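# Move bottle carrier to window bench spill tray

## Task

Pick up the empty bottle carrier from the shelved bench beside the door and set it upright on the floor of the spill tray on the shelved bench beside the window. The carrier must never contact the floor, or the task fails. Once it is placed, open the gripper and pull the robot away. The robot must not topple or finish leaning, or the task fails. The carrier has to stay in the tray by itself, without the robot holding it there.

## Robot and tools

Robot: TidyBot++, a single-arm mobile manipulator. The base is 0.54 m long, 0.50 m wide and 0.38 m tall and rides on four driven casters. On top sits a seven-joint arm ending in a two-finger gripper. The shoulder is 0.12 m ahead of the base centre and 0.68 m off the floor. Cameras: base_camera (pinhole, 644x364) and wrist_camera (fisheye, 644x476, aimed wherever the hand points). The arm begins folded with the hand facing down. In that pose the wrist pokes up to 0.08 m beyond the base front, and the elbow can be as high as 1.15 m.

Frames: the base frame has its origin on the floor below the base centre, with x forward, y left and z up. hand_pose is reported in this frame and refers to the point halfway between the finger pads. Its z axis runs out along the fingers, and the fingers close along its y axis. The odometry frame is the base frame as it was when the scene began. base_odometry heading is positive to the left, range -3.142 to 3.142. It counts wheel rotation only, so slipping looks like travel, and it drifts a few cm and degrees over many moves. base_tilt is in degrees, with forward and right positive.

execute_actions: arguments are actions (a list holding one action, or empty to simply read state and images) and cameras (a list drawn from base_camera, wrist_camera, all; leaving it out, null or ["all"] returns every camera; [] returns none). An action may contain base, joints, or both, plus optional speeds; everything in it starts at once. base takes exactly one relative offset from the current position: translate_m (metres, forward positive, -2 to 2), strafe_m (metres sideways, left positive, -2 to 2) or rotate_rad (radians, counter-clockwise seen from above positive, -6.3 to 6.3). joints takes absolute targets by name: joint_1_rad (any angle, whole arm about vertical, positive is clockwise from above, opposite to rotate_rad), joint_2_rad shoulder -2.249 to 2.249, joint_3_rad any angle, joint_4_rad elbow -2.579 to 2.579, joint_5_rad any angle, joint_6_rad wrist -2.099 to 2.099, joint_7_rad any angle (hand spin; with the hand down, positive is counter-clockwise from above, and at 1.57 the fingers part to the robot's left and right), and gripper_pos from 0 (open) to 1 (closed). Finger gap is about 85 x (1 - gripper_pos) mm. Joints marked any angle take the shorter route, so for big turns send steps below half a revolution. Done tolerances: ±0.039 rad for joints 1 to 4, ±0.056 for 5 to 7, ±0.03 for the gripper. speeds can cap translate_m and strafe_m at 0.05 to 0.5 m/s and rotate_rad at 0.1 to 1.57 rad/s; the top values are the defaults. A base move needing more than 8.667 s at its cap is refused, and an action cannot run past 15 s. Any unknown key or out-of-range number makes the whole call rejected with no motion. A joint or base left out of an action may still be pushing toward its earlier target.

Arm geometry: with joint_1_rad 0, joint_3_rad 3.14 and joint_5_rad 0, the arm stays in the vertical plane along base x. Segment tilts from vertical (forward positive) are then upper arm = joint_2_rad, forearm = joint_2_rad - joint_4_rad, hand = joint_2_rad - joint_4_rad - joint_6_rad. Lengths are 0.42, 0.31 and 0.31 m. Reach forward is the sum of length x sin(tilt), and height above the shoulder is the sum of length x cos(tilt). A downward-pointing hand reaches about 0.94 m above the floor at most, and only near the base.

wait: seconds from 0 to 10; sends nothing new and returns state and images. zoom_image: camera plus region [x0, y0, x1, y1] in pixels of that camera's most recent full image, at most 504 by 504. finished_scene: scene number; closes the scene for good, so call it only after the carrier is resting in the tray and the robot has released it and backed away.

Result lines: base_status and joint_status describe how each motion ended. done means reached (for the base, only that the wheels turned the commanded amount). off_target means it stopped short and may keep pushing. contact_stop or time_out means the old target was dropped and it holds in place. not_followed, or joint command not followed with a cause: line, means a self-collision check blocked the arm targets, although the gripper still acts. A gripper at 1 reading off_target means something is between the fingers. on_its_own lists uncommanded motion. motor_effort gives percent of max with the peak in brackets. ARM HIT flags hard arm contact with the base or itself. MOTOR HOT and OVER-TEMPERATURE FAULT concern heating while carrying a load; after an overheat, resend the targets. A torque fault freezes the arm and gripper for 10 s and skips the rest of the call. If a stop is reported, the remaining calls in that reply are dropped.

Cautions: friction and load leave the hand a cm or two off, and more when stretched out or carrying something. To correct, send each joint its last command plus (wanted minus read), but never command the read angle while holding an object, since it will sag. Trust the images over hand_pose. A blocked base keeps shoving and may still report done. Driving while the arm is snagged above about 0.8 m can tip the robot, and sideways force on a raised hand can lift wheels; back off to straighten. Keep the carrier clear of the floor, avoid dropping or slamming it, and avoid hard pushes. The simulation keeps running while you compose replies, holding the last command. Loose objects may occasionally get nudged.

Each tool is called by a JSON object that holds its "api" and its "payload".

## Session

{"api": "execute_actions", "payload": {"actions": []}}

Scene clock: 0.00 s.
base_odometry: x=+0.000 y=+0.000 heading=+0.000 (m, m, rad; odometry frame)
base_tilt: forward=-0.2 right=+0.0 (deg)
base_status: not commanded
joint_positions: joint_1_rad=-0.031 joint_2_rad=-0.313 joint_3_rad=+3.157 joint_4_rad=-2.515 joint_5_rad=-0.039 joint_6_rad=-0.840 joint_7_rad=+1.587 gripper_pos=+0.000
joint_status: not commanded
motor_effort: joint_1_rad=-1 joint_2_rad=-2 joint_3_rad=-1 joint_4_rad=+14 joint_5_rad=+0 joint_6_rad=-1 joint_7_rad=+0 (%)
hand_pose: x=+0.2740 y=+0.0133 z=+0.5870 quat_wxyz=(-0.017, +0.999, +0.004, +0.049) (m; base frame)
pictures: base_camera, wrist_camera
Images, in order (width x height): base_camera 644x364, wrist_camera 644x476.

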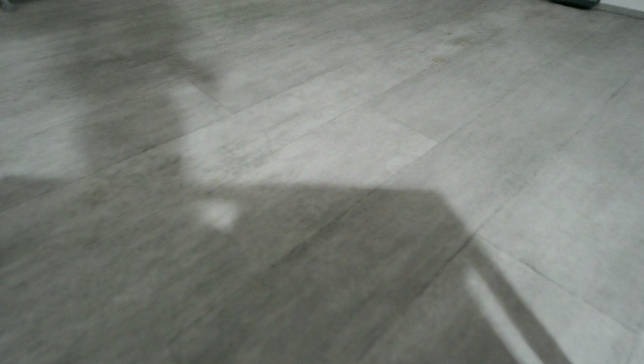

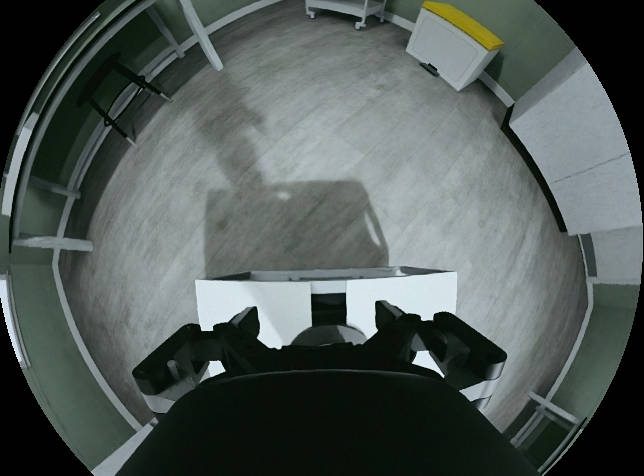

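{"api": "execute_actions", "payload": {"actions": [{"base":{"rotate_rad":-2.2},"joints":{"joint_1_rad":0.02,"joint_2_rad":-0.2,"joint_3_rad":3.12,"joint_5_rad":0.03,"joint_4_rad":-1.0,"joint_6_rad":-1.0}}]}}

Scene clock: 7.37 s.
base_odometry: x=+0.000 y=+0.000 heading=-2.199 (m, m, rad; odometry frame)
base_tilt: forward=-0.2 right=-0.1 (deg)
base_status: done
joint_positions: joint_1_rad=-0.001 joint_2_rad=-0.225 joint_3_rad=+3.147 joint_4_rad=-1.011 joint_5_rad=+0.006 joint_6_rad=-0.974 joint_7_rad=+1.587 gripper_pos=+0.000
joint_status: all done
motor_effort: joint_1_rad=-1(3) joint_2_rad=-9(15) joint_3_rad=-1(1) joint_4_rad=+18(21) joint_5_rad=+0(1) joint_6_rad=+8(6) joint_7_rad=+0(0) (%)
hand_pose: x=+0.5536 y=-0.0025 z=+1.2553 quat_wxyz=(+0.009, +0.771, +0.004, +0.637) (m; base frame)
pictures: base_camera, wrist_camera
Images, in order (width x height): base_camera 644x364, wrist_camera 644x476.

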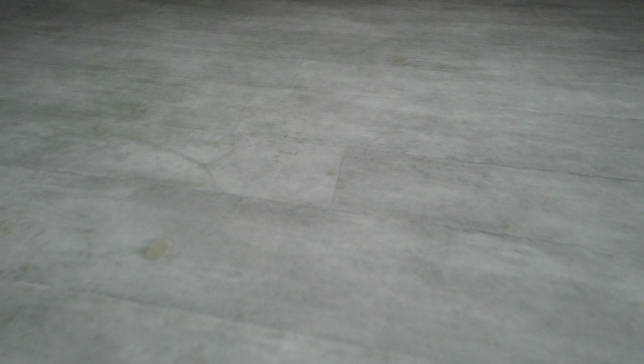

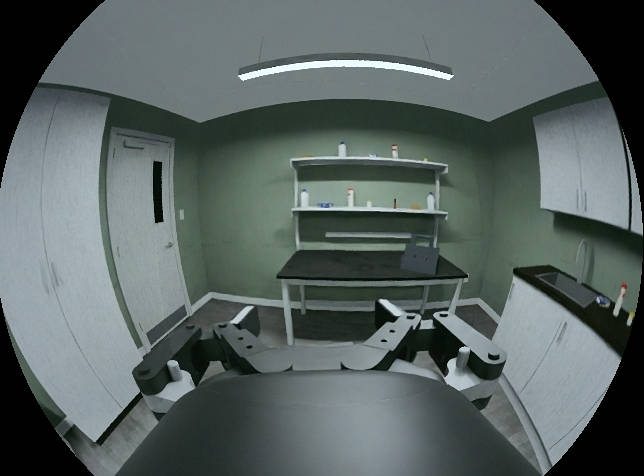

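{"api": "execute_actions", "payload": {"actions": [{"base":{"rotate_rad":-0.38},"joints":{"joint_6_rad":-1.3}}], "cameras": []}}

{"api": "execute_actions", "payload": {"actions": [{"base":{"translate_m":1.2}}]}}

Scene clock: 15.73 s.
base_odometry: x=+0.000 y=+0.000 heading=-2.578 (m, m, rad; odometry frame)
base_tilt: forward=-0.2 right=-0.1 (deg)
base_status: done
joint_positions: joint_1_rad=+0.003 joint_2_rad=-0.221 joint_3_rad=+3.139 joint_4_rad=-1.008 joint_5_rad=+0.007 joint_6_rad=-1.294 joint_7_rad=+1.587 gripper_pos=+0.000
joint_status: all done
motor_effort: joint_1_rad=-1(1) joint_2_rad=-9(10) joint_3_rad=-1(1) joint_4_rad=+17(20) joint_5_rad=+0(0) joint_6_rad=+6(8) joint_7_rad=+0(0) (%)
hand_pose: x=+0.5211 y=-0.0010 z=+1.1621 quat_wxyz=(+0.008, +0.863, +0.006, +0.506) (m; base frame)
pictures: none
No camera images: the call's "cameras" was empty. Leave "cameras" out to get every camera's image.

Scene clock: 19.50 s.
base_odometry: x=-1.015 y=-0.640 heading=-2.579 (m, m, rad; odometry frame)
base_tilt: forward=-0.2 right=-0.1 (deg)
base_status: done
joint_positions: joint_1_rad=+0.003 joint_2_rad=-0.207 joint_3_rad=+3.139 joint_4_rad=-1.007 joint_5_rad=+0.007 joint_6_rad=-1.294 joint_7_rad=+1.587 gripper_pos=+0.000
joint_status: not commanded
motor_effort: joint_1_rad=+0(0) joint_2_rad=-10(13) joint_3_rad=-1(0) joint_4_rad=+19(19) joint_5_rad=+0(1) joint_6_rad=+6(6) joint_7_rad=+0(0) (%)
hand_pose: x=+0.5274 y=-0.0011 z=+1.1571 quat_wxyz=(+0.008, +0.866, +0.006, +0.500) (m; base frame)
pictures: base_camera, wrist_camera
Images, in order (width x height): base_camera 644x364, wrist_camera 644x476.

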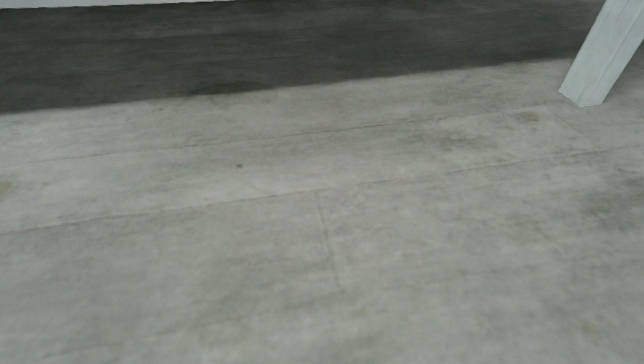

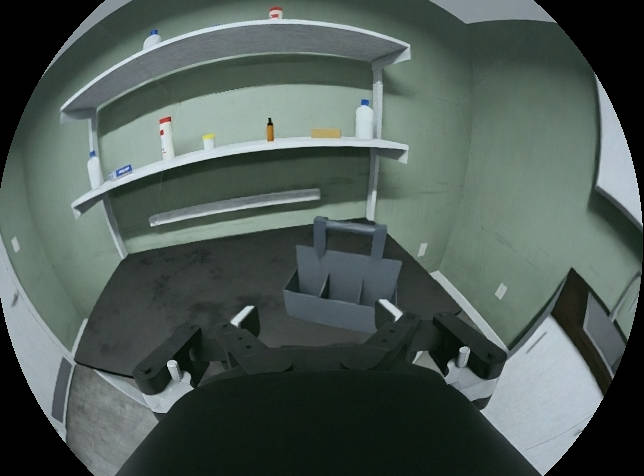

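{"api": "execute_actions", "payload": {"actions": [{"base":{"strafe_m":0.19}}], "cameras": []}}

{"api": "execute_actions", "payload": {"actions": [{"base":{"rotate_rad":-0.3}}]}}

Scene clock: 28.40 s.
base_odometry: x=-0.914 y=-0.801 heading=-2.579 (m, m, rad; odometry frame)
base_tilt: forward=-0.2 right=-0.1 (deg)
base_status: done
joint_positions: joint_1_rad=+0.004 joint_2_rad=-0.207 joint_3_rad=+3.135 joint_4_rad=-1.007 joint_5_rad=+0.009 joint_6_rad=-1.294 joint_7_rad=+1.587 gripper_pos=+0.000
joint_status: not commanded
motor_effort: joint_1_rad=+0(2) joint_2_rad=-9(10) joint_3_rad=-1(1) joint_4_rad=+19(18) joint_5_rad=+0(1) joint_6_rad=+6(6) joint_7_rad=+0(0) (%)
hand_pose: x=+0.5274 y=+0.0006 z=+1.1571 quat_wxyz=(+0.008, +0.866, +0.008, +0.500) (m; base frame)
pictures: none
No camera images: the call's "cameras" was empty. Leave "cameras" out to get every camera's image.

Scene clock: 29.57 s.
base_odometry: x=-0.914 y=-0.801 heading=-2.879 (m, m, rad; odometry frame)
base_tilt: forward=-0.2 right=-0.1 (deg)
base_status: done
joint_positions: joint_1_rad=+0.006 joint_2_rad=-0.207 joint_3_rad=+3.134 joint_4_rad=-1.007 joint_5_rad=+0.010 joint_6_rad=-1.294 joint_7_rad=+1.587 gripper_pos=+0.000
joint_status: not commanded
motor_effort: joint_1_rad=+0(2) joint_2_rad=-9(14) joint_3_rad=-1(0) joint_4_rad=+17(20) joint_5_rad=+0(1) joint_6_rad=+5(7) joint_7_rad=+0(0) (%)
hand_pose: x=+0.5274 y=-0.0003 z=+1.1570 quat_wxyz=(+0.009, +0.866, +0.007, +0.500) (m; base frame)
pictures: base_camera, wrist_camera
Images, in order (width x height): base_camera 644x364, wrist_camera 644x476.

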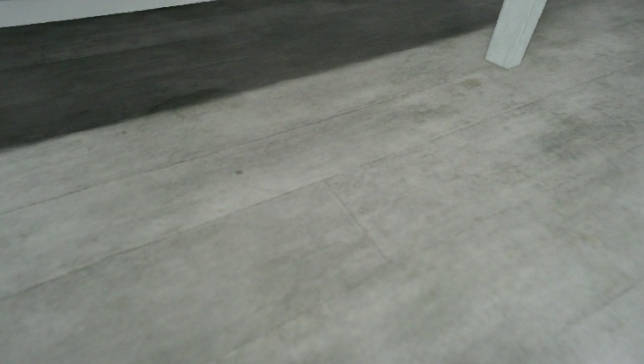

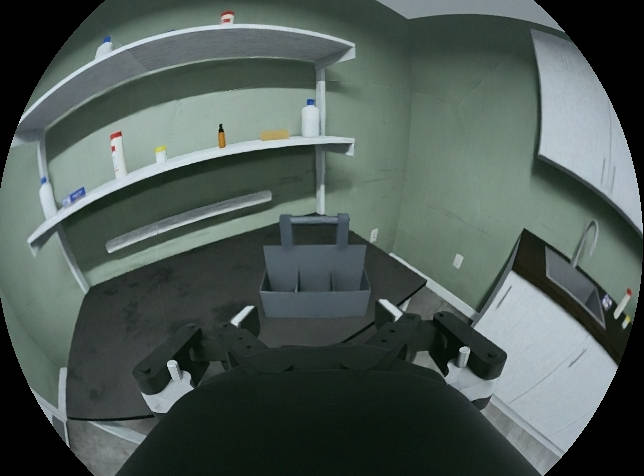

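{"api": "execute_actions", "payload": {"actions": [{"base":{"translate_m":0.14},"joints":{"joint_2_rad":0.02,"joint_4_rad":-1.1,"joint_6_rad":-0.97,"joint_7_rad":-0.04}}], "cameras": ["wrist_camera"]}}

Scene clock: 36.83 s.
base_odometry: x=-1.049 y=-0.837 heading=-2.880 (m, m, rad; odometry frame)
base_tilt: forward=-0.2 right=-0.1 (deg)
base_status: done
joint_positions: joint_1_rad=+0.006 joint_2_rad=-0.001 joint_3_rad=+3.134 joint_4_rad=-1.084 joint_5_rad=+0.010 joint_6_rad=-0.993 joint_7_rad=-0.022 gripper_pos=+0.000
joint_status: all done
motor_effort: joint_1_rad=-1(0) joint_2_rad=-20(21) joint_3_rad=-1(0) joint_4_rad=+21(21) joint_5_rad=+1(0) joint_6_rad=+6(7) joint_7_rad=+0(1) (%)
hand_pose: x=+0.6689 y=-0.0003 z=+1.0990 quat_wxyz=(-0.360, +0.603, -0.615, +0.358) (m; base frame)
pictures: wrist_camera
Images, in order (width x height): wrist_camera 644x476.

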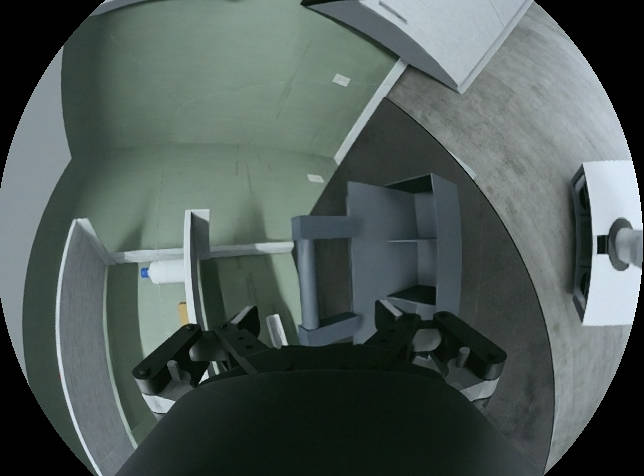

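{"api": "execute_actions", "payload": {"actions": [{"base":{"translate_m":0.055},"joints":{"joint_2_rad":0.115,"joint_6_rad":-0.88}}], "cameras": ["wrist_camera"]}}

Scene clock: 42.07 s.
base_odometry: x=-1.103 y=-0.851 heading=-2.882 (m, m, rad; odometry frame)
base_tilt: forward=-0.2 right=-0.1 (deg)
base_status: done
joint_positions: joint_1_rad=+0.006 joint_2_rad=+0.122 joint_3_rad=+3.134 joint_4_rad=-1.097 joint_5_rad=+0.010 joint_6_rad=-0.901 joint_7_rad=-0.022 gripper_pos=+0.000
joint_status: all done
motor_effort: joint_1_rad=-1(2) joint_2_rad=-25(31) joint_3_rad=-1(0) joint_4_rad=+22(24) joint_5_rad=+0(1) joint_6_rad=+6(7) joint_7_rad=+0(0) (%)
hand_pose: x=+0.7307 y=-0.0005 z=+1.0454 quat_wxyz=(-0.347, +0.611, -0.623, +0.345) (m; base frame)
pictures: wrist_camera
Images, in order (width x height): wrist_camera 644x476.

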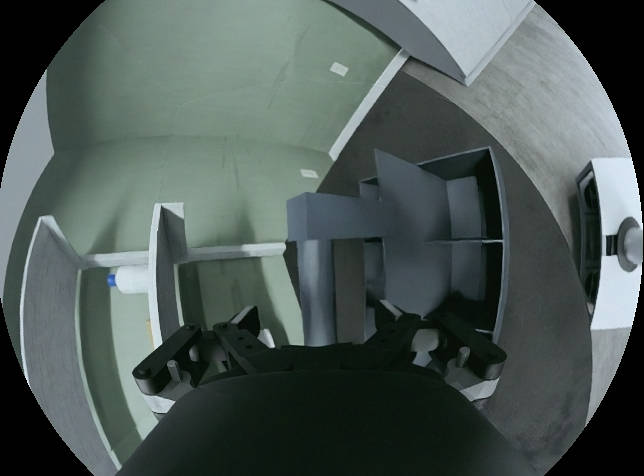

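{"api": "execute_actions", "payload": {"actions": [{"base":{"translate_m":0.01},"joints":{"gripper_pos":1}}], "cameras": ["wrist_camera"]}}

{"api": "execute_actions", "payload": {"actions": [{"joints":{"joint_2_rad":0.08,"joint_4_rad":-0.8,"joint_6_rad":-1.17}}], "cameras": ["wrist_camera"]}}

Scene clock: 52.43 s.
base_odometry: x=-1.112 y=-0.853 heading=-2.883 (m, m, rad; odometry frame)
base_tilt: forward=-0.2 right=-0.1 (deg)
base_status: done
joint_positions: joint_1_rad=+0.006 joint_2_rad=+0.122 joint_3_rad=+3.134 joint_4_rad=-1.099 joint_5_rad=+0.010 joint_6_rad=-0.900 joint_7_rad=-0.022 gripper_pos=+0.762
joint_status: gripper_pos off_target (ended at +0.762, target +1.000)
motor_effort: joint_1_rad=+0(2) joint_2_rad=-25(31) joint_3_rad=-2(3) joint_4_rad=+21(25) joint_5_rad=+0(1) joint_6_rad=+5(8) joint_7_rad=+0(0) (%)
hand_pose: x=+0.7306 y=-0.0006 z=+1.0444 quat_wxyz=(-0.346, +0.611, -0.623, +0.344) (m; base frame)
pictures: wrist_camera
Images, in order (width x height): wrist_camera 644x476.

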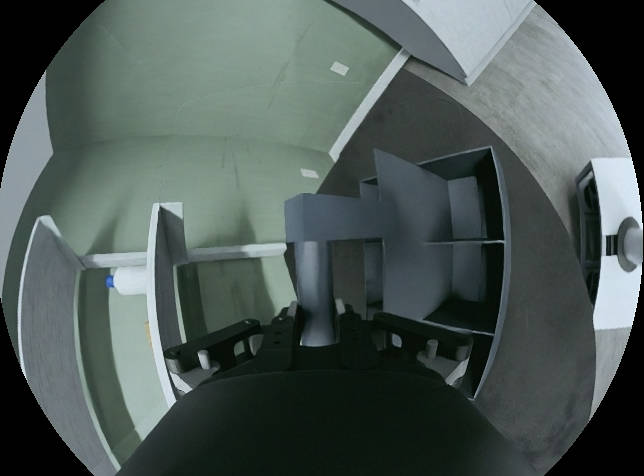

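Scene clock: 53.80 s.
base_odometry: x=-1.112 y=-0.853 heading=-2.883 (m, m, rad; odometry frame)
base_tilt: forward=-0.2 right=-0.1 (deg)
base_status: not commanded
joint_positions: joint_1_rad=+0.006 joint_2_rad=+0.110 joint_3_rad=+3.134 joint_4_rad=-0.828 joint_5_rad=+0.010 joint_6_rad=-1.162 joint_7_rad=-0.022 gripper_pos=+0.762
joint_status: all done
motor_effort: joint_1_rad=+0(0) joint_2_rad=-26(32) joint_3_rad=-1(2) joint_4_rad=+23(27) joint_5_rad=+0(1) joint_6_rad=+9(8) joint_7_rad=+0(0) (%)
hand_pose: x=+0.6874 y=-0.0011 z=+1.1286 quat_wxyz=(-0.353, +0.606, -0.620, +0.351) (m; base frame)
pictures: wrist_camera
Images, in order (width x height): wrist_camera 644x476.

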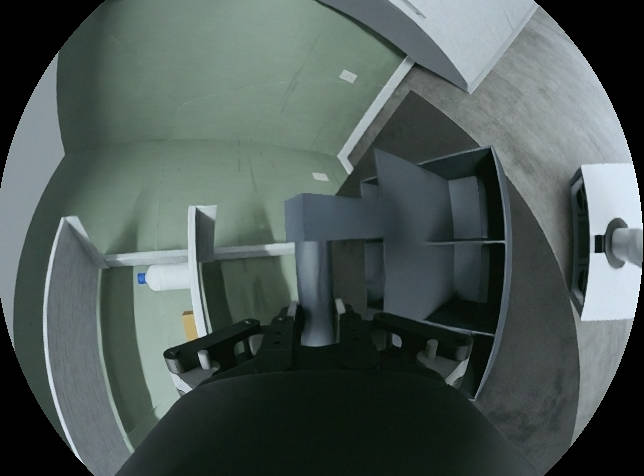

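{"api": "execute_actions", "payload": {"actions": [{"base":{"translate_m":-0.6},"speeds":{"translate_m":0.35}}], "cameras": []}}

{"api": "execute_actions", "payload": {"actions": [{"base":{"rotate_rad":-2.64},"speeds":{"rotate_rad":0.9},"joints":{"joint_2_rad":0.04,"joint_4_rad":-0.42,"joint_6_rad":-1.55}}], "cameras": []}}

{"api": "execute_actions", "payload": {"actions": [{"base":{"translate_m":1.1},"speeds":{"translate_m":0.45},"joints":{"joint_1_rad":-0.5}}]}}

Scene clock: 65.27 s.
base_odometry: x=-0.532 y=-0.701 heading=-2.884 (m, m, rad; odometry frame)
base_tilt: forward=-0.2 right=-0.1 (deg)
base_status: done
joint_positions: joint_1_rad=+0.006 joint_2_rad=+0.103 joint_3_rad=+3.134 joint_4_rad=-0.828 joint_5_rad=+0.011 joint_6_rad=-1.167 joint_7_rad=-0.022 gripper_pos=+0.762
joint_status: not commanded
motor_effort: joint_1_rad=-1(2) joint_2_rad=-26(33) joint_3_rad=-1(1) joint_4_rad=+23(25) joint_5_rad=+1(2) joint_6_rad=+9(10) joint_7_rad=+0(0) (%)
hand_pose: x=+0.6832 y=-0.0016 z=+1.1318 quat_wxyz=(-0.353, +0.606, -0.620, +0.352) (m; base frame)
pictures: none
No camera images: the call's "cameras" was empty. Leave "cameras" out to get every camera's image.

Scene clock: 69.10 s.
base_odometry: x=-0.532 y=-0.701 heading=+0.760 (m, m, rad; odometry frame)
base_tilt: forward=-0.2 right=-0.1 (deg)
base_status: done
joint_positions: joint_1_rad=+0.011 joint_2_rad=+0.076 joint_3_rad=+3.131 joint_4_rad=-0.447 joint_5_rad=+0.012 joint_6_rad=-1.542 joint_7_rad=-0.022 gripper_pos=+0.762
joint_status: all done
motor_effort: joint_1_rad=+0(2) joint_2_rad=-20(29) joint_3_rad=-1(1) joint_4_rad=+17(25) joint_5_rad=+0(2) joint_6_rad=+9(9) joint_7_rad=+0(0) (%)
hand_pose: x=+0.5817 y=-0.0030 z=+1.2259 quat_wxyz=(-0.363, +0.598, -0.616, +0.362) (m; base frame)
pictures: none
No camera images: the call's "cameras" was empty. Leave "cameras" out to get every camera's image.

Scene clock: 72.83 s.
base_odometry: x=+0.266 y=+0.056 heading=+0.759 (m, m, rad; odometry frame)
base_tilt: forward=-0.2 right=-0.1 (deg)
base_status: done
joint_positions: joint_1_rad=-0.480 joint_2_rad=+0.062 joint_3_rad=+3.131 joint_4_rad=-0.447 joint_5_rad=+0.012 joint_6_rad=-1.546 joint_7_rad=-0.022 gripper_pos=+0.762
joint_status: all done
motor_effort: joint_1_rad=-1(2) joint_2_rad=-20(24) joint_3_rad=-1(3) joint_4_rad=+18(18) joint_5_rad=+0(2) joint_6_rad=+9(10) joint_7_rad=+0(0) (%)
hand_pose: x=+0.5214 y=+0.2118 z=+1.2314 quat_wxyz=(-0.444, +0.728, -0.451, +0.265) (m; base frame)
pictures: base_camera, wrist_camera
Images, in order (width x height): base_camera 644x364, wrist_camera 644x476.

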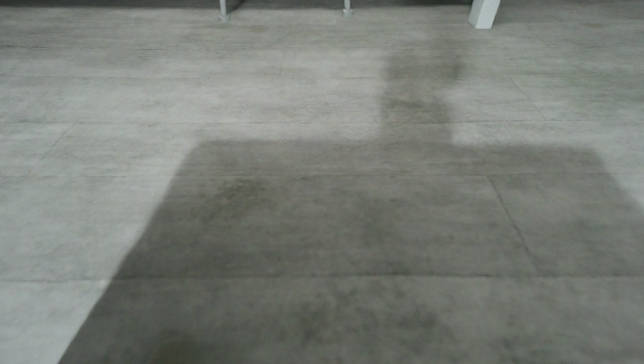

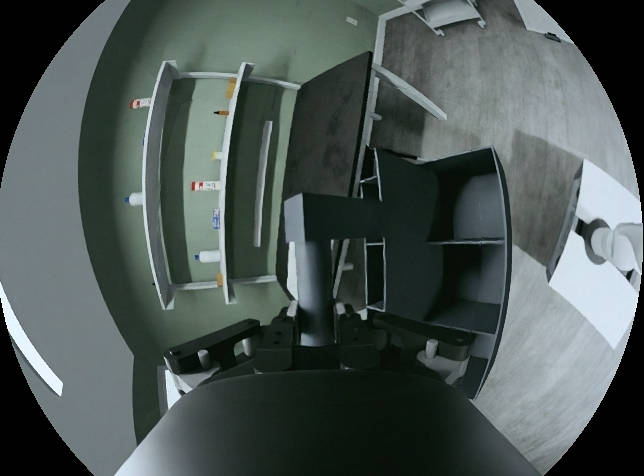

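{"api": "execute_actions", "payload": {"actions": [{"base":{"strafe_m":0.7},"speeds":{"strafe_m":0.45},"joints":{"joint_1_rad":-0.3}}], "cameras": []}}

{"api": "execute_actions", "payload": {"actions": [{"base":{"translate_m":0.4},"speeds":{"translate_m":0.4},"joints":{"joint_1_rad":-0.8}}]}}

Scene clock: 83.80 s.
base_odometry: x=-0.216 y=+0.564 heading=+0.759 (m, m, rad; odometry frame)
base_tilt: forward=-0.2 right=-0.1 (deg)
base_status: done
joint_positions: joint_1_rad=-0.312 joint_2_rad=+0.062 joint_3_rad=+3.131 joint_4_rad=-0.446 joint_5_rad=+0.014 joint_6_rad=-1.547 joint_7_rad=-0.022 gripper_pos=+0.762
joint_status: all done
motor_effort: joint_1_rad=+0(3) joint_2_rad=-19(21) joint_3_rad=-1(3) joint_4_rad=+17(18) joint_5_rad=+0(2) joint_6_rad=+9(9) joint_7_rad=+0(1) (%)
hand_pose: x=+0.5511 y=+0.1411 z=+1.2313 quat_wxyz=(-0.419, +0.687, -0.511, +0.302) (m; base frame)
pictures: none
No camera images: the call's "cameras" was empty. Leave "cameras" out to get every camera's image.

Scene clock: 85.97 s.
base_odometry: x=+0.074 y=+0.840 heading=+0.760 (m, m, rad; odometry frame)
base_tilt: forward=-0.2 right=-0.1 (deg)
base_status: done
joint_positions: joint_1_rad=-0.777 joint_2_rad=+0.059 joint_3_rad=+3.131 joint_4_rad=-0.445 joint_5_rad=+0.014 joint_6_rad=-1.548 joint_7_rad=-0.022 gripper_pos=+0.762
joint_status: all done
motor_effort: joint_1_rad=+0(1) joint_2_rad=-19(23) joint_3_rad=-1(0) joint_4_rad=+16(18) joint_5_rad=+0(1) joint_6_rad=+9(10) joint_7_rad=+0(0) (%)
hand_pose: x=+0.4404 y=+0.3182 z=+1.2331 quat_wxyz=(-0.479, +0.785, -0.338, +0.198) (m; base frame)
pictures: base_camera, wrist_camera
Images, in order (width x height): base_camera 644x364, wrist_camera 644x476.

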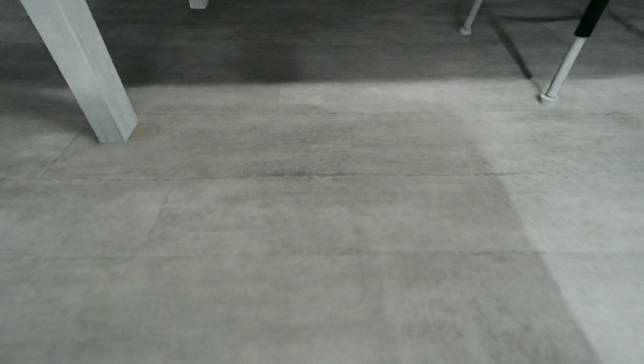

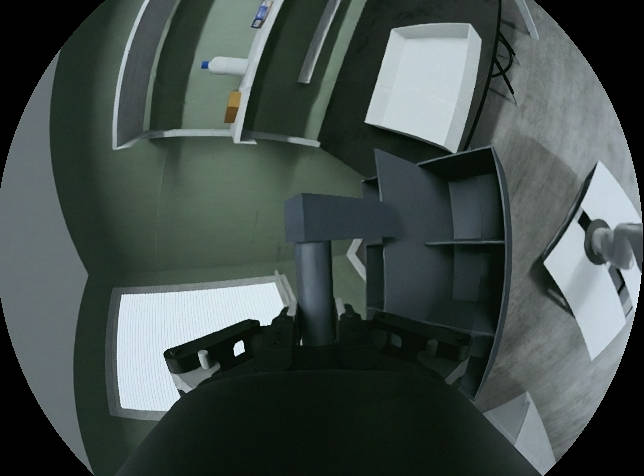

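{"api": "execute_actions", "payload": {"actions": [{"base":{"rotate_rad":0.15},"joints":{"joint_1_rad":0.01},"speeds":{"rotate_rad":0.5}}], "cameras": []}}

{"api": "execute_actions", "payload": {"actions": [{"base":{"strafe_m":-0.075},"speeds":{"strafe_m":0.2}}], "cameras": []}}

{"api": "execute_actions", "payload": {"actions": [{"base":{"translate_m":0.12},"speeds":{"translate_m":0.2}}], "cameras": []}}

{"api": "execute_actions", "payload": {"actions": [{"joints":{"joint_2_rad":0.1,"joint_4_rad":-0.72,"joint_6_rad":-1.2}}]}}

Scene clock: 98.80 s.
base_odometry: x=+0.074 y=+0.840 heading=+0.910 (m, m, rad; odometry frame)
base_tilt: forward=-0.2 right=-0.1 (deg)
base_status: done
joint_positions: joint_1_rad=-0.010 joint_2_rad=+0.059 joint_3_rad=+3.129 joint_4_rad=-0.445 joint_5_rad=+0.014 joint_6_rad=-1.548 joint_7_rad=-0.022 gripper_pos=+0.762
joint_status: all done
motor_effort: joint_1_rad=+0(2) joint_2_rad=-19(22) joint_3_rad=-1(1) joint_4_rad=+16(20) joint_5_rad=+0(3) joint_6_rad=+9(9) joint_7_rad=+0(1) (%)
hand_pose: x=+0.5712 y=+0.0064 z=+1.2331 quat_wxyz=(-0.370, +0.602, -0.607, +0.363) (m; base frame)
pictures: none
No camera images: the call's "cameras" was empty. Leave "cameras" out to get every camera's image.

Scene clock: 99.97 s.
base_odometry: x=+0.134 y=+0.794 heading=+0.911 (m, m, rad; odometry frame)
base_tilt: forward=-0.2 right=-0.1 (deg)
base_status: done
joint_positions: joint_1_rad=-0.004 joint_2_rad=+0.059 joint_3_rad=+3.129 joint_4_rad=-0.445 joint_5_rad=+0.014 joint_6_rad=-1.548 joint_7_rad=-0.022 gripper_pos=+0.762
joint_status: not commanded
motor_effort: joint_1_rad=+0(2) joint_2_rad=-19(24) joint_3_rad=-1(1) joint_4_rad=+17(20) joint_5_rad=+0(2) joint_6_rad=+9(9) joint_7_rad=+0(0) (%)
hand_pose: x=+0.5712 y=+0.0041 z=+1.2332 quat_wxyz=(-0.370, +0.600, -0.609, +0.364) (m; base frame)
pictures: none
No camera images: the call's "cameras" was empty. Leave "cameras" out to get every camera's image.

Scene clock: 101.33 s.
base_odometry: x=+0.208 y=+0.889 heading=+0.911 (m, m, rad; odometry frame)
base_tilt: forward=-0.2 right=-0.1 (deg)
base_status: done
joint_positions: joint_1_rad=-0.004 joint_2_rad=+0.057 joint_3_rad=+3.129 joint_4_rad=-0.445 joint_5_rad=+0.014 joint_6_rad=-1.548 joint_7_rad=-0.022 gripper_pos=+0.762
joint_status: not commanded
motor_effort: joint_1_rad=+0(1) joint_2_rad=-18(24) joint_3_rad=-1(0) joint_4_rad=+17(19) joint_5_rad=+0(1) joint_6_rad=+9(10) joint_7_rad=+0(0) (%)
hand_pose: x=+0.5702 y=+0.0040 z=+1.2340 quat_wxyz=(-0.370, +0.600, -0.609, +0.364) (m; base frame)
pictures: none
No camera images: the call's "cameras" was empty. Leave "cameras" out to get every camera's image.

Scene clock: 102.73 s.
base_odometry: x=+0.208 y=+0.889 heading=+0.911 (m, m, rad; odometry frame)
base_tilt: forward=-0.2 right=+0.0 (deg)
base_status: not commanded
joint_positions: joint_1_rad=-0.004 joint_2_rad=+0.113 joint_3_rad=+3.129 joint_4_rad=-0.731 joint_5_rad=+0.014 joint_6_rad=-1.243 joint_7_rad=-0.022 gripper_pos=+0.762
joint_status: all done
motor_effort: joint_1_rad=+0(0) joint_2_rad=-26(29) joint_3_rad=-1(1) joint_4_rad=+23(25) joint_5_rad=+0(0) joint_6_rad=+9(9) joint_7_rad=+1(0) (%)
hand_pose: x=+0.6718 y=+0.0056 z=+1.1552 quat_wxyz=(-0.358, +0.608, -0.614, +0.353) (m; base frame)
pictures: base_camera, wrist_camera
Images, in order (width x height): base_camera 644x364, wrist_camera 644x476.

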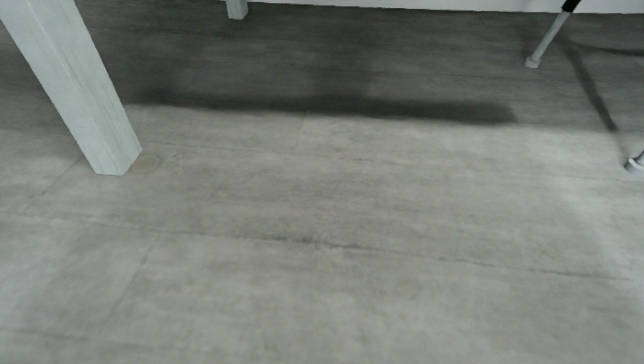

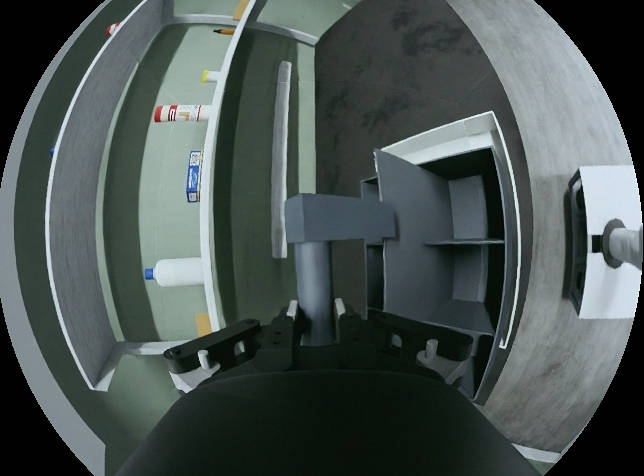

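{"api": "execute_actions", "payload": {"actions": [{"base":{"strafe_m":-0.065},"speeds":{"strafe_m":0.15}}], "cameras": []}}

{"api": "execute_actions", "payload": {"actions": [{"base":{"translate_m":0.02},"joints":{"joint_2_rad":0.08,"joint_4_rad":-0.84,"joint_6_rad":-1.1}}], "cameras": ["wrist_camera"]}}

Scene clock: 110.37 s.
base_odometry: x=+0.259 y=+0.849 heading=+0.912 (m, m, rad; odometry frame)
base_tilt: forward=-0.2 right=-0.1 (deg)
base_status: done
joint_positions: joint_1_rad=+0.000 joint_2_rad=+0.113 joint_3_rad=+3.129 joint_4_rad=-0.731 joint_5_rad=+0.014 joint_6_rad=-1.242 joint_7_rad=-0.022 gripper_pos=+0.762
joint_status: not commanded
motor_effort: joint_1_rad=-1(4) joint_2_rad=-26(27) joint_3_rad=-1(2) joint_4_rad=+22(23) joint_5_rad=+0(2) joint_6_rad=+8(10) joint_7_rad=+0(0) (%)
hand_pose: x=+0.6720 y=+0.0035 z=+1.1556 quat_wxyz=(-0.358, +0.607, -0.615, +0.355) (m; base frame)
pictures: none
No camera images: the call's "cameras" was empty. Leave "cameras" out to get every camera's image.

Scene clock: 111.33 s.
base_odometry: x=+0.272 y=+0.865 heading=+0.911 (m, m, rad; odometry frame)
base_tilt: forward=-0.2 right=-0.1 (deg)
base_status: done
joint_positions: joint_1_rad=+0.000 joint_2_rad=+0.109 joint_3_rad=+3.129 joint_4_rad=-0.850 joint_5_rad=+0.014 joint_6_rad=-1.144 joint_7_rad=-0.022 gripper_pos=+0.762
joint_status: all done
motor_effort: joint_1_rad=+0(2) joint_2_rad=-27(30) joint_3_rad=-1(3) joint_4_rad=+23(24) joint_5_rad=+1(1) joint_6_rad=+9(10) joint_7_rad=+0(1) (%)
hand_pose: x=+0.6902 y=+0.0040 z=+1.1227 quat_wxyz=(-0.353, +0.610, -0.617, +0.350) (m; base frame)
pictures: wrist_camera
Images, in order (width x height): wrist_camera 644x476.

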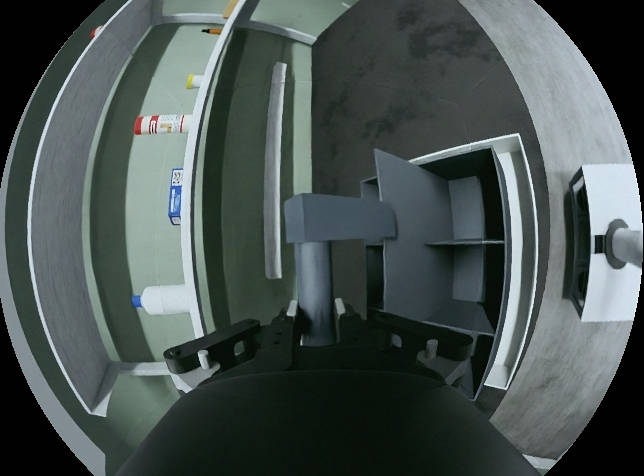

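{"api": "execute_actions", "payload": {"actions": [{"base":{"strafe_m":-0.01},"joints":{"joint_4_rad":-0.97,"joint_6_rad":-0.98}}], "cameras": ["wrist_camera"]}}

{"api": "execute_actions", "payload": {"actions": [{"joints":{"joint_4_rad":-1.08,"joint_6_rad":-0.88}}], "cameras": ["wrist_camera"]}}

Scene clock: 117.87 s.
base_odometry: x=+0.280 y=+0.859 heading=+0.912 (m, m, rad; odometry frame)
base_tilt: forward=-0.2 right=+0.0 (deg)
base_status: done
joint_positions: joint_1_rad=+0.002 joint_2_rad=+0.108 joint_3_rad=+3.129 joint_4_rad=-0.981 joint_5_rad=+0.014 joint_6_rad=-1.023 joint_7_rad=-0.022 gripper_pos=+0.762
joint_status: all done
motor_effort: joint_1_rad=+0(4) joint_2_rad=-28(30) joint_3_rad=-1(2) joint_4_rad=+24(27) joint_5_rad=+0(2) joint_6_rad=+9(8) joint_7_rad=+0(0) (%)
hand_pose: x=+0.7095 y=+0.0033 z=+1.0855 quat_wxyz=(-0.349, +0.612, -0.619, +0.347) (m; base frame)
pictures: wrist_camera
Images, in order (width x height): wrist_camera 644x476.

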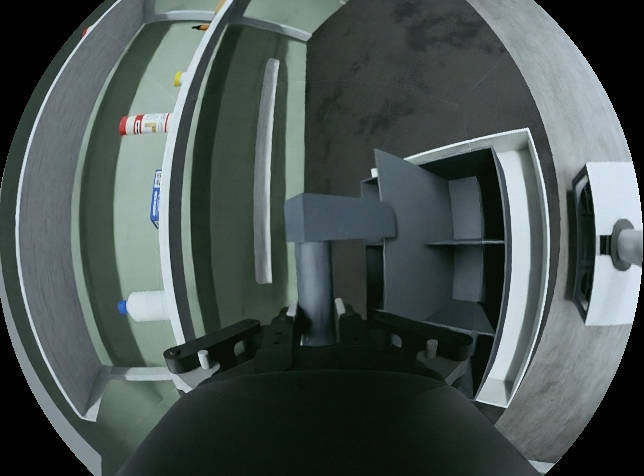

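Scene clock: 118.80 s.
base_odometry: x=+0.280 y=+0.859 heading=+0.912 (m, m, rad; odometry frame)
base_tilt: forward=-0.2 right=+0.0 (deg)
base_status: not commanded
joint_positions: joint_1_rad=+0.002 joint_2_rad=+0.108 joint_3_rad=+3.129 joint_4_rad=-1.091 joint_5_rad=+0.014 joint_6_rad=-0.923 joint_7_rad=-0.022 gripper_pos=+0.762
joint_status: all done
motor_effort: joint_1_rad=+0(1) joint_2_rad=-29(30) joint_3_rad=-1(2) joint_4_rad=+24(25) joint_5_rad=+0(0) joint_6_rad=+9(9) joint_7_rad=+0(0) (%)
hand_pose: x=+0.7222 y=+0.0037 z=+1.0511 quat_wxyz=(-0.346, +0.614, -0.620, +0.344) (m; base frame)
pictures: wrist_camera
Images, in order (width x height): wrist_camera 644x476.

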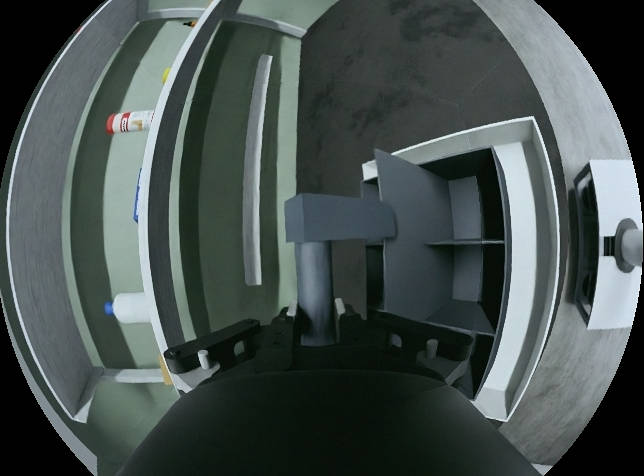

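{"api": "execute_actions", "payload": {"actions": [{"joints":{"joint_4_rad":-1.13,"joint_6_rad":-0.84}}], "cameras": ["wrist_camera"]}}

{"api": "execute_actions", "payload": {"actions": [{"joints":{"gripper_pos":0.1}}], "cameras": ["wrist_camera"]}}

Scene clock: 123.13 s.
base_odometry: x=+0.280 y=+0.859 heading=+0.912 (m, m, rad; odometry frame)
base_tilt: forward=-0.2 right=-0.1 (deg)
base_status: not commanded
joint_positions: joint_1_rad=+0.002 joint_2_rad=+0.106 joint_3_rad=+3.129 joint_4_rad=-1.125 joint_5_rad=+0.014 joint_6_rad=-0.873 joint_7_rad=-0.022 gripper_pos=+0.762
joint_status: all done
motor_effort: joint_1_rad=+0(0) joint_2_rad=-27(29) joint_3_rad=-2(2) joint_4_rad=+24(27) joint_5_rad=+0(0) joint_6_rad=+7(8) joint_7_rad=+1(0) (%)
hand_pose: x=+0.7279 y=+0.0040 z=+1.0463 quat_wxyz=(-0.352, +0.611, -0.617, +0.349) (m; base frame)
pictures: wrist_camera
Images, in order (width x height): wrist_camera 644x476.

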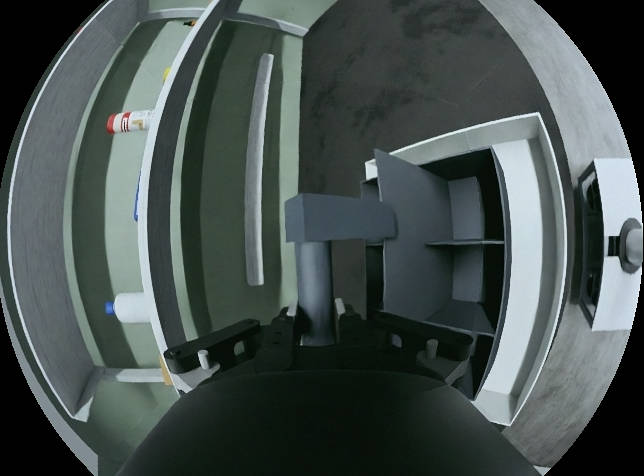

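Scene clock: 124.17 s.
base_odometry: x=+0.280 y=+0.859 heading=+0.912 (m, m, rad; odometry frame)
base_tilt: forward=-0.2 right=-0.1 (deg)
base_status: not commanded
joint_positions: joint_1_rad=+0.002 joint_2_rad=+0.101 joint_3_rad=+3.129 joint_4_rad=-1.126 joint_5_rad=+0.014 joint_6_rad=-0.866 joint_7_rad=-0.022 gripper_pos=+0.100
joint_status: all done
motor_effort: joint_1_rad=-1(0) joint_2_rad=-25(28) joint_3_rad=-1(2) joint_4_rad=+22(24) joint_5_rad=+0(1) joint_6_rad=+6(8) joint_7_rad=+0(1) (%)
hand_pose: x=+0.7272 y=+0.0040 z=+1.0513 quat_wxyz=(-0.355, +0.609, -0.615, +0.353) (m; base frame)
pictures: wrist_camera
Images, in order (width x height): wrist_camera 644x476.

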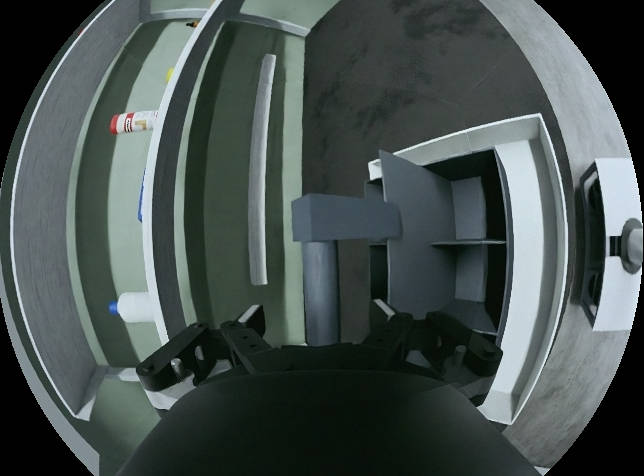

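{"api": "execute_actions", "payload": {"actions": [{"base":{"translate_m":-0.07},"speeds":{"translate_m":0.1},"joints":{"joint_4_rad":-1.03,"joint_6_rad":-0.95}}], "cameras": []}}

{"api": "execute_actions", "payload": {"actions": [{"base":{"translate_m":-0.4},"joints":{"joint_7_rad":1.57,"joint_2_rad":-0.1,"joint_4_rad":-0.95,"joint_6_rad":-1.2}}], "cameras": ["wrist_camera"]}}

{"api": "zoom_image", "payload": {"camera": "wrist_camera", "region": [220,180,420,320]}}

Scene clock: 134.33 s.
base_odometry: x=+0.237 y=+0.804 heading=+0.912 (m, m, rad; odometry frame)
base_tilt: forward=-0.2 right=-0.1 (deg)
base_status: done
joint_positions: joint_1_rad=+0.002 joint_2_rad=+0.092 joint_3_rad=+3.129 joint_4_rad=-1.039 joint_5_rad=+0.014 joint_6_rad=-0.926 joint_7_rad=-0.022 gripper_pos=+0.100
joint_status: all done
motor_effort: joint_1_rad=+0(1) joint_2_rad=-24(32) joint_3_rad=-1(2) joint_4_rad=+21(25) joint_5_rad=+1(0) joint_6_rad=+6(6) joint_7_rad=+0(0) (%)
hand_pose: x=+0.7171 y=+0.0037 z=+1.0894 quat_wxyz=(-0.366, +0.602, -0.609, +0.364) (m; base frame)
pictures: none
No camera images: the call's "cameras" was empty. Leave "cameras" out to get every camera's image.

Scene clock: 136.50 s.
base_odometry: x=-0.008 y=+0.487 heading=+0.912 (m, m, rad; odometry frame)
base_tilt: forward=-0.2 right=-0.1 (deg)
base_status: done
joint_positions: joint_1_rad=+0.002 joint_2_rad=-0.103 joint_3_rad=+3.129 joint_4_rad=-0.959 joint_5_rad=+0.014 joint_6_rad=-1.178 joint_7_rad=+1.552 gripper_pos=+0.100
joint_status: all done
motor_effort: joint_1_rad=+0(2) joint_2_rad=-14(29) joint_3_rad=-1(3) joint_4_rad=+19(22) joint_5_rad=+0(1) joint_6_rad=+6(7) joint_7_rad=+0(1) (%)
hand_pose: x=+0.5915 y=+0.0029 z=+1.1674 quat_wxyz=(+0.000, +0.850, -0.004, +0.526) (m; base frame)
pictures: wrist_camera
Images, in order (width x height): wrist_camera 644x476.

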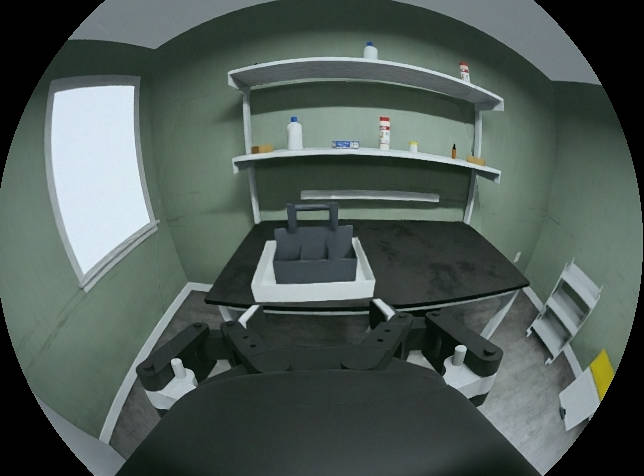

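Region (220, 180, 420, 320) of wrist_camera's 644x476 image, scaled by 2.520; it fills the top 353 rows of this view, and the rest is white.

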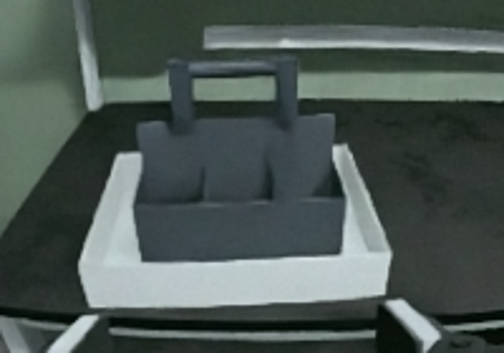

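{"api": "finished_scene", "payload": {"scene": 2}}

The scene is finished: the task was done.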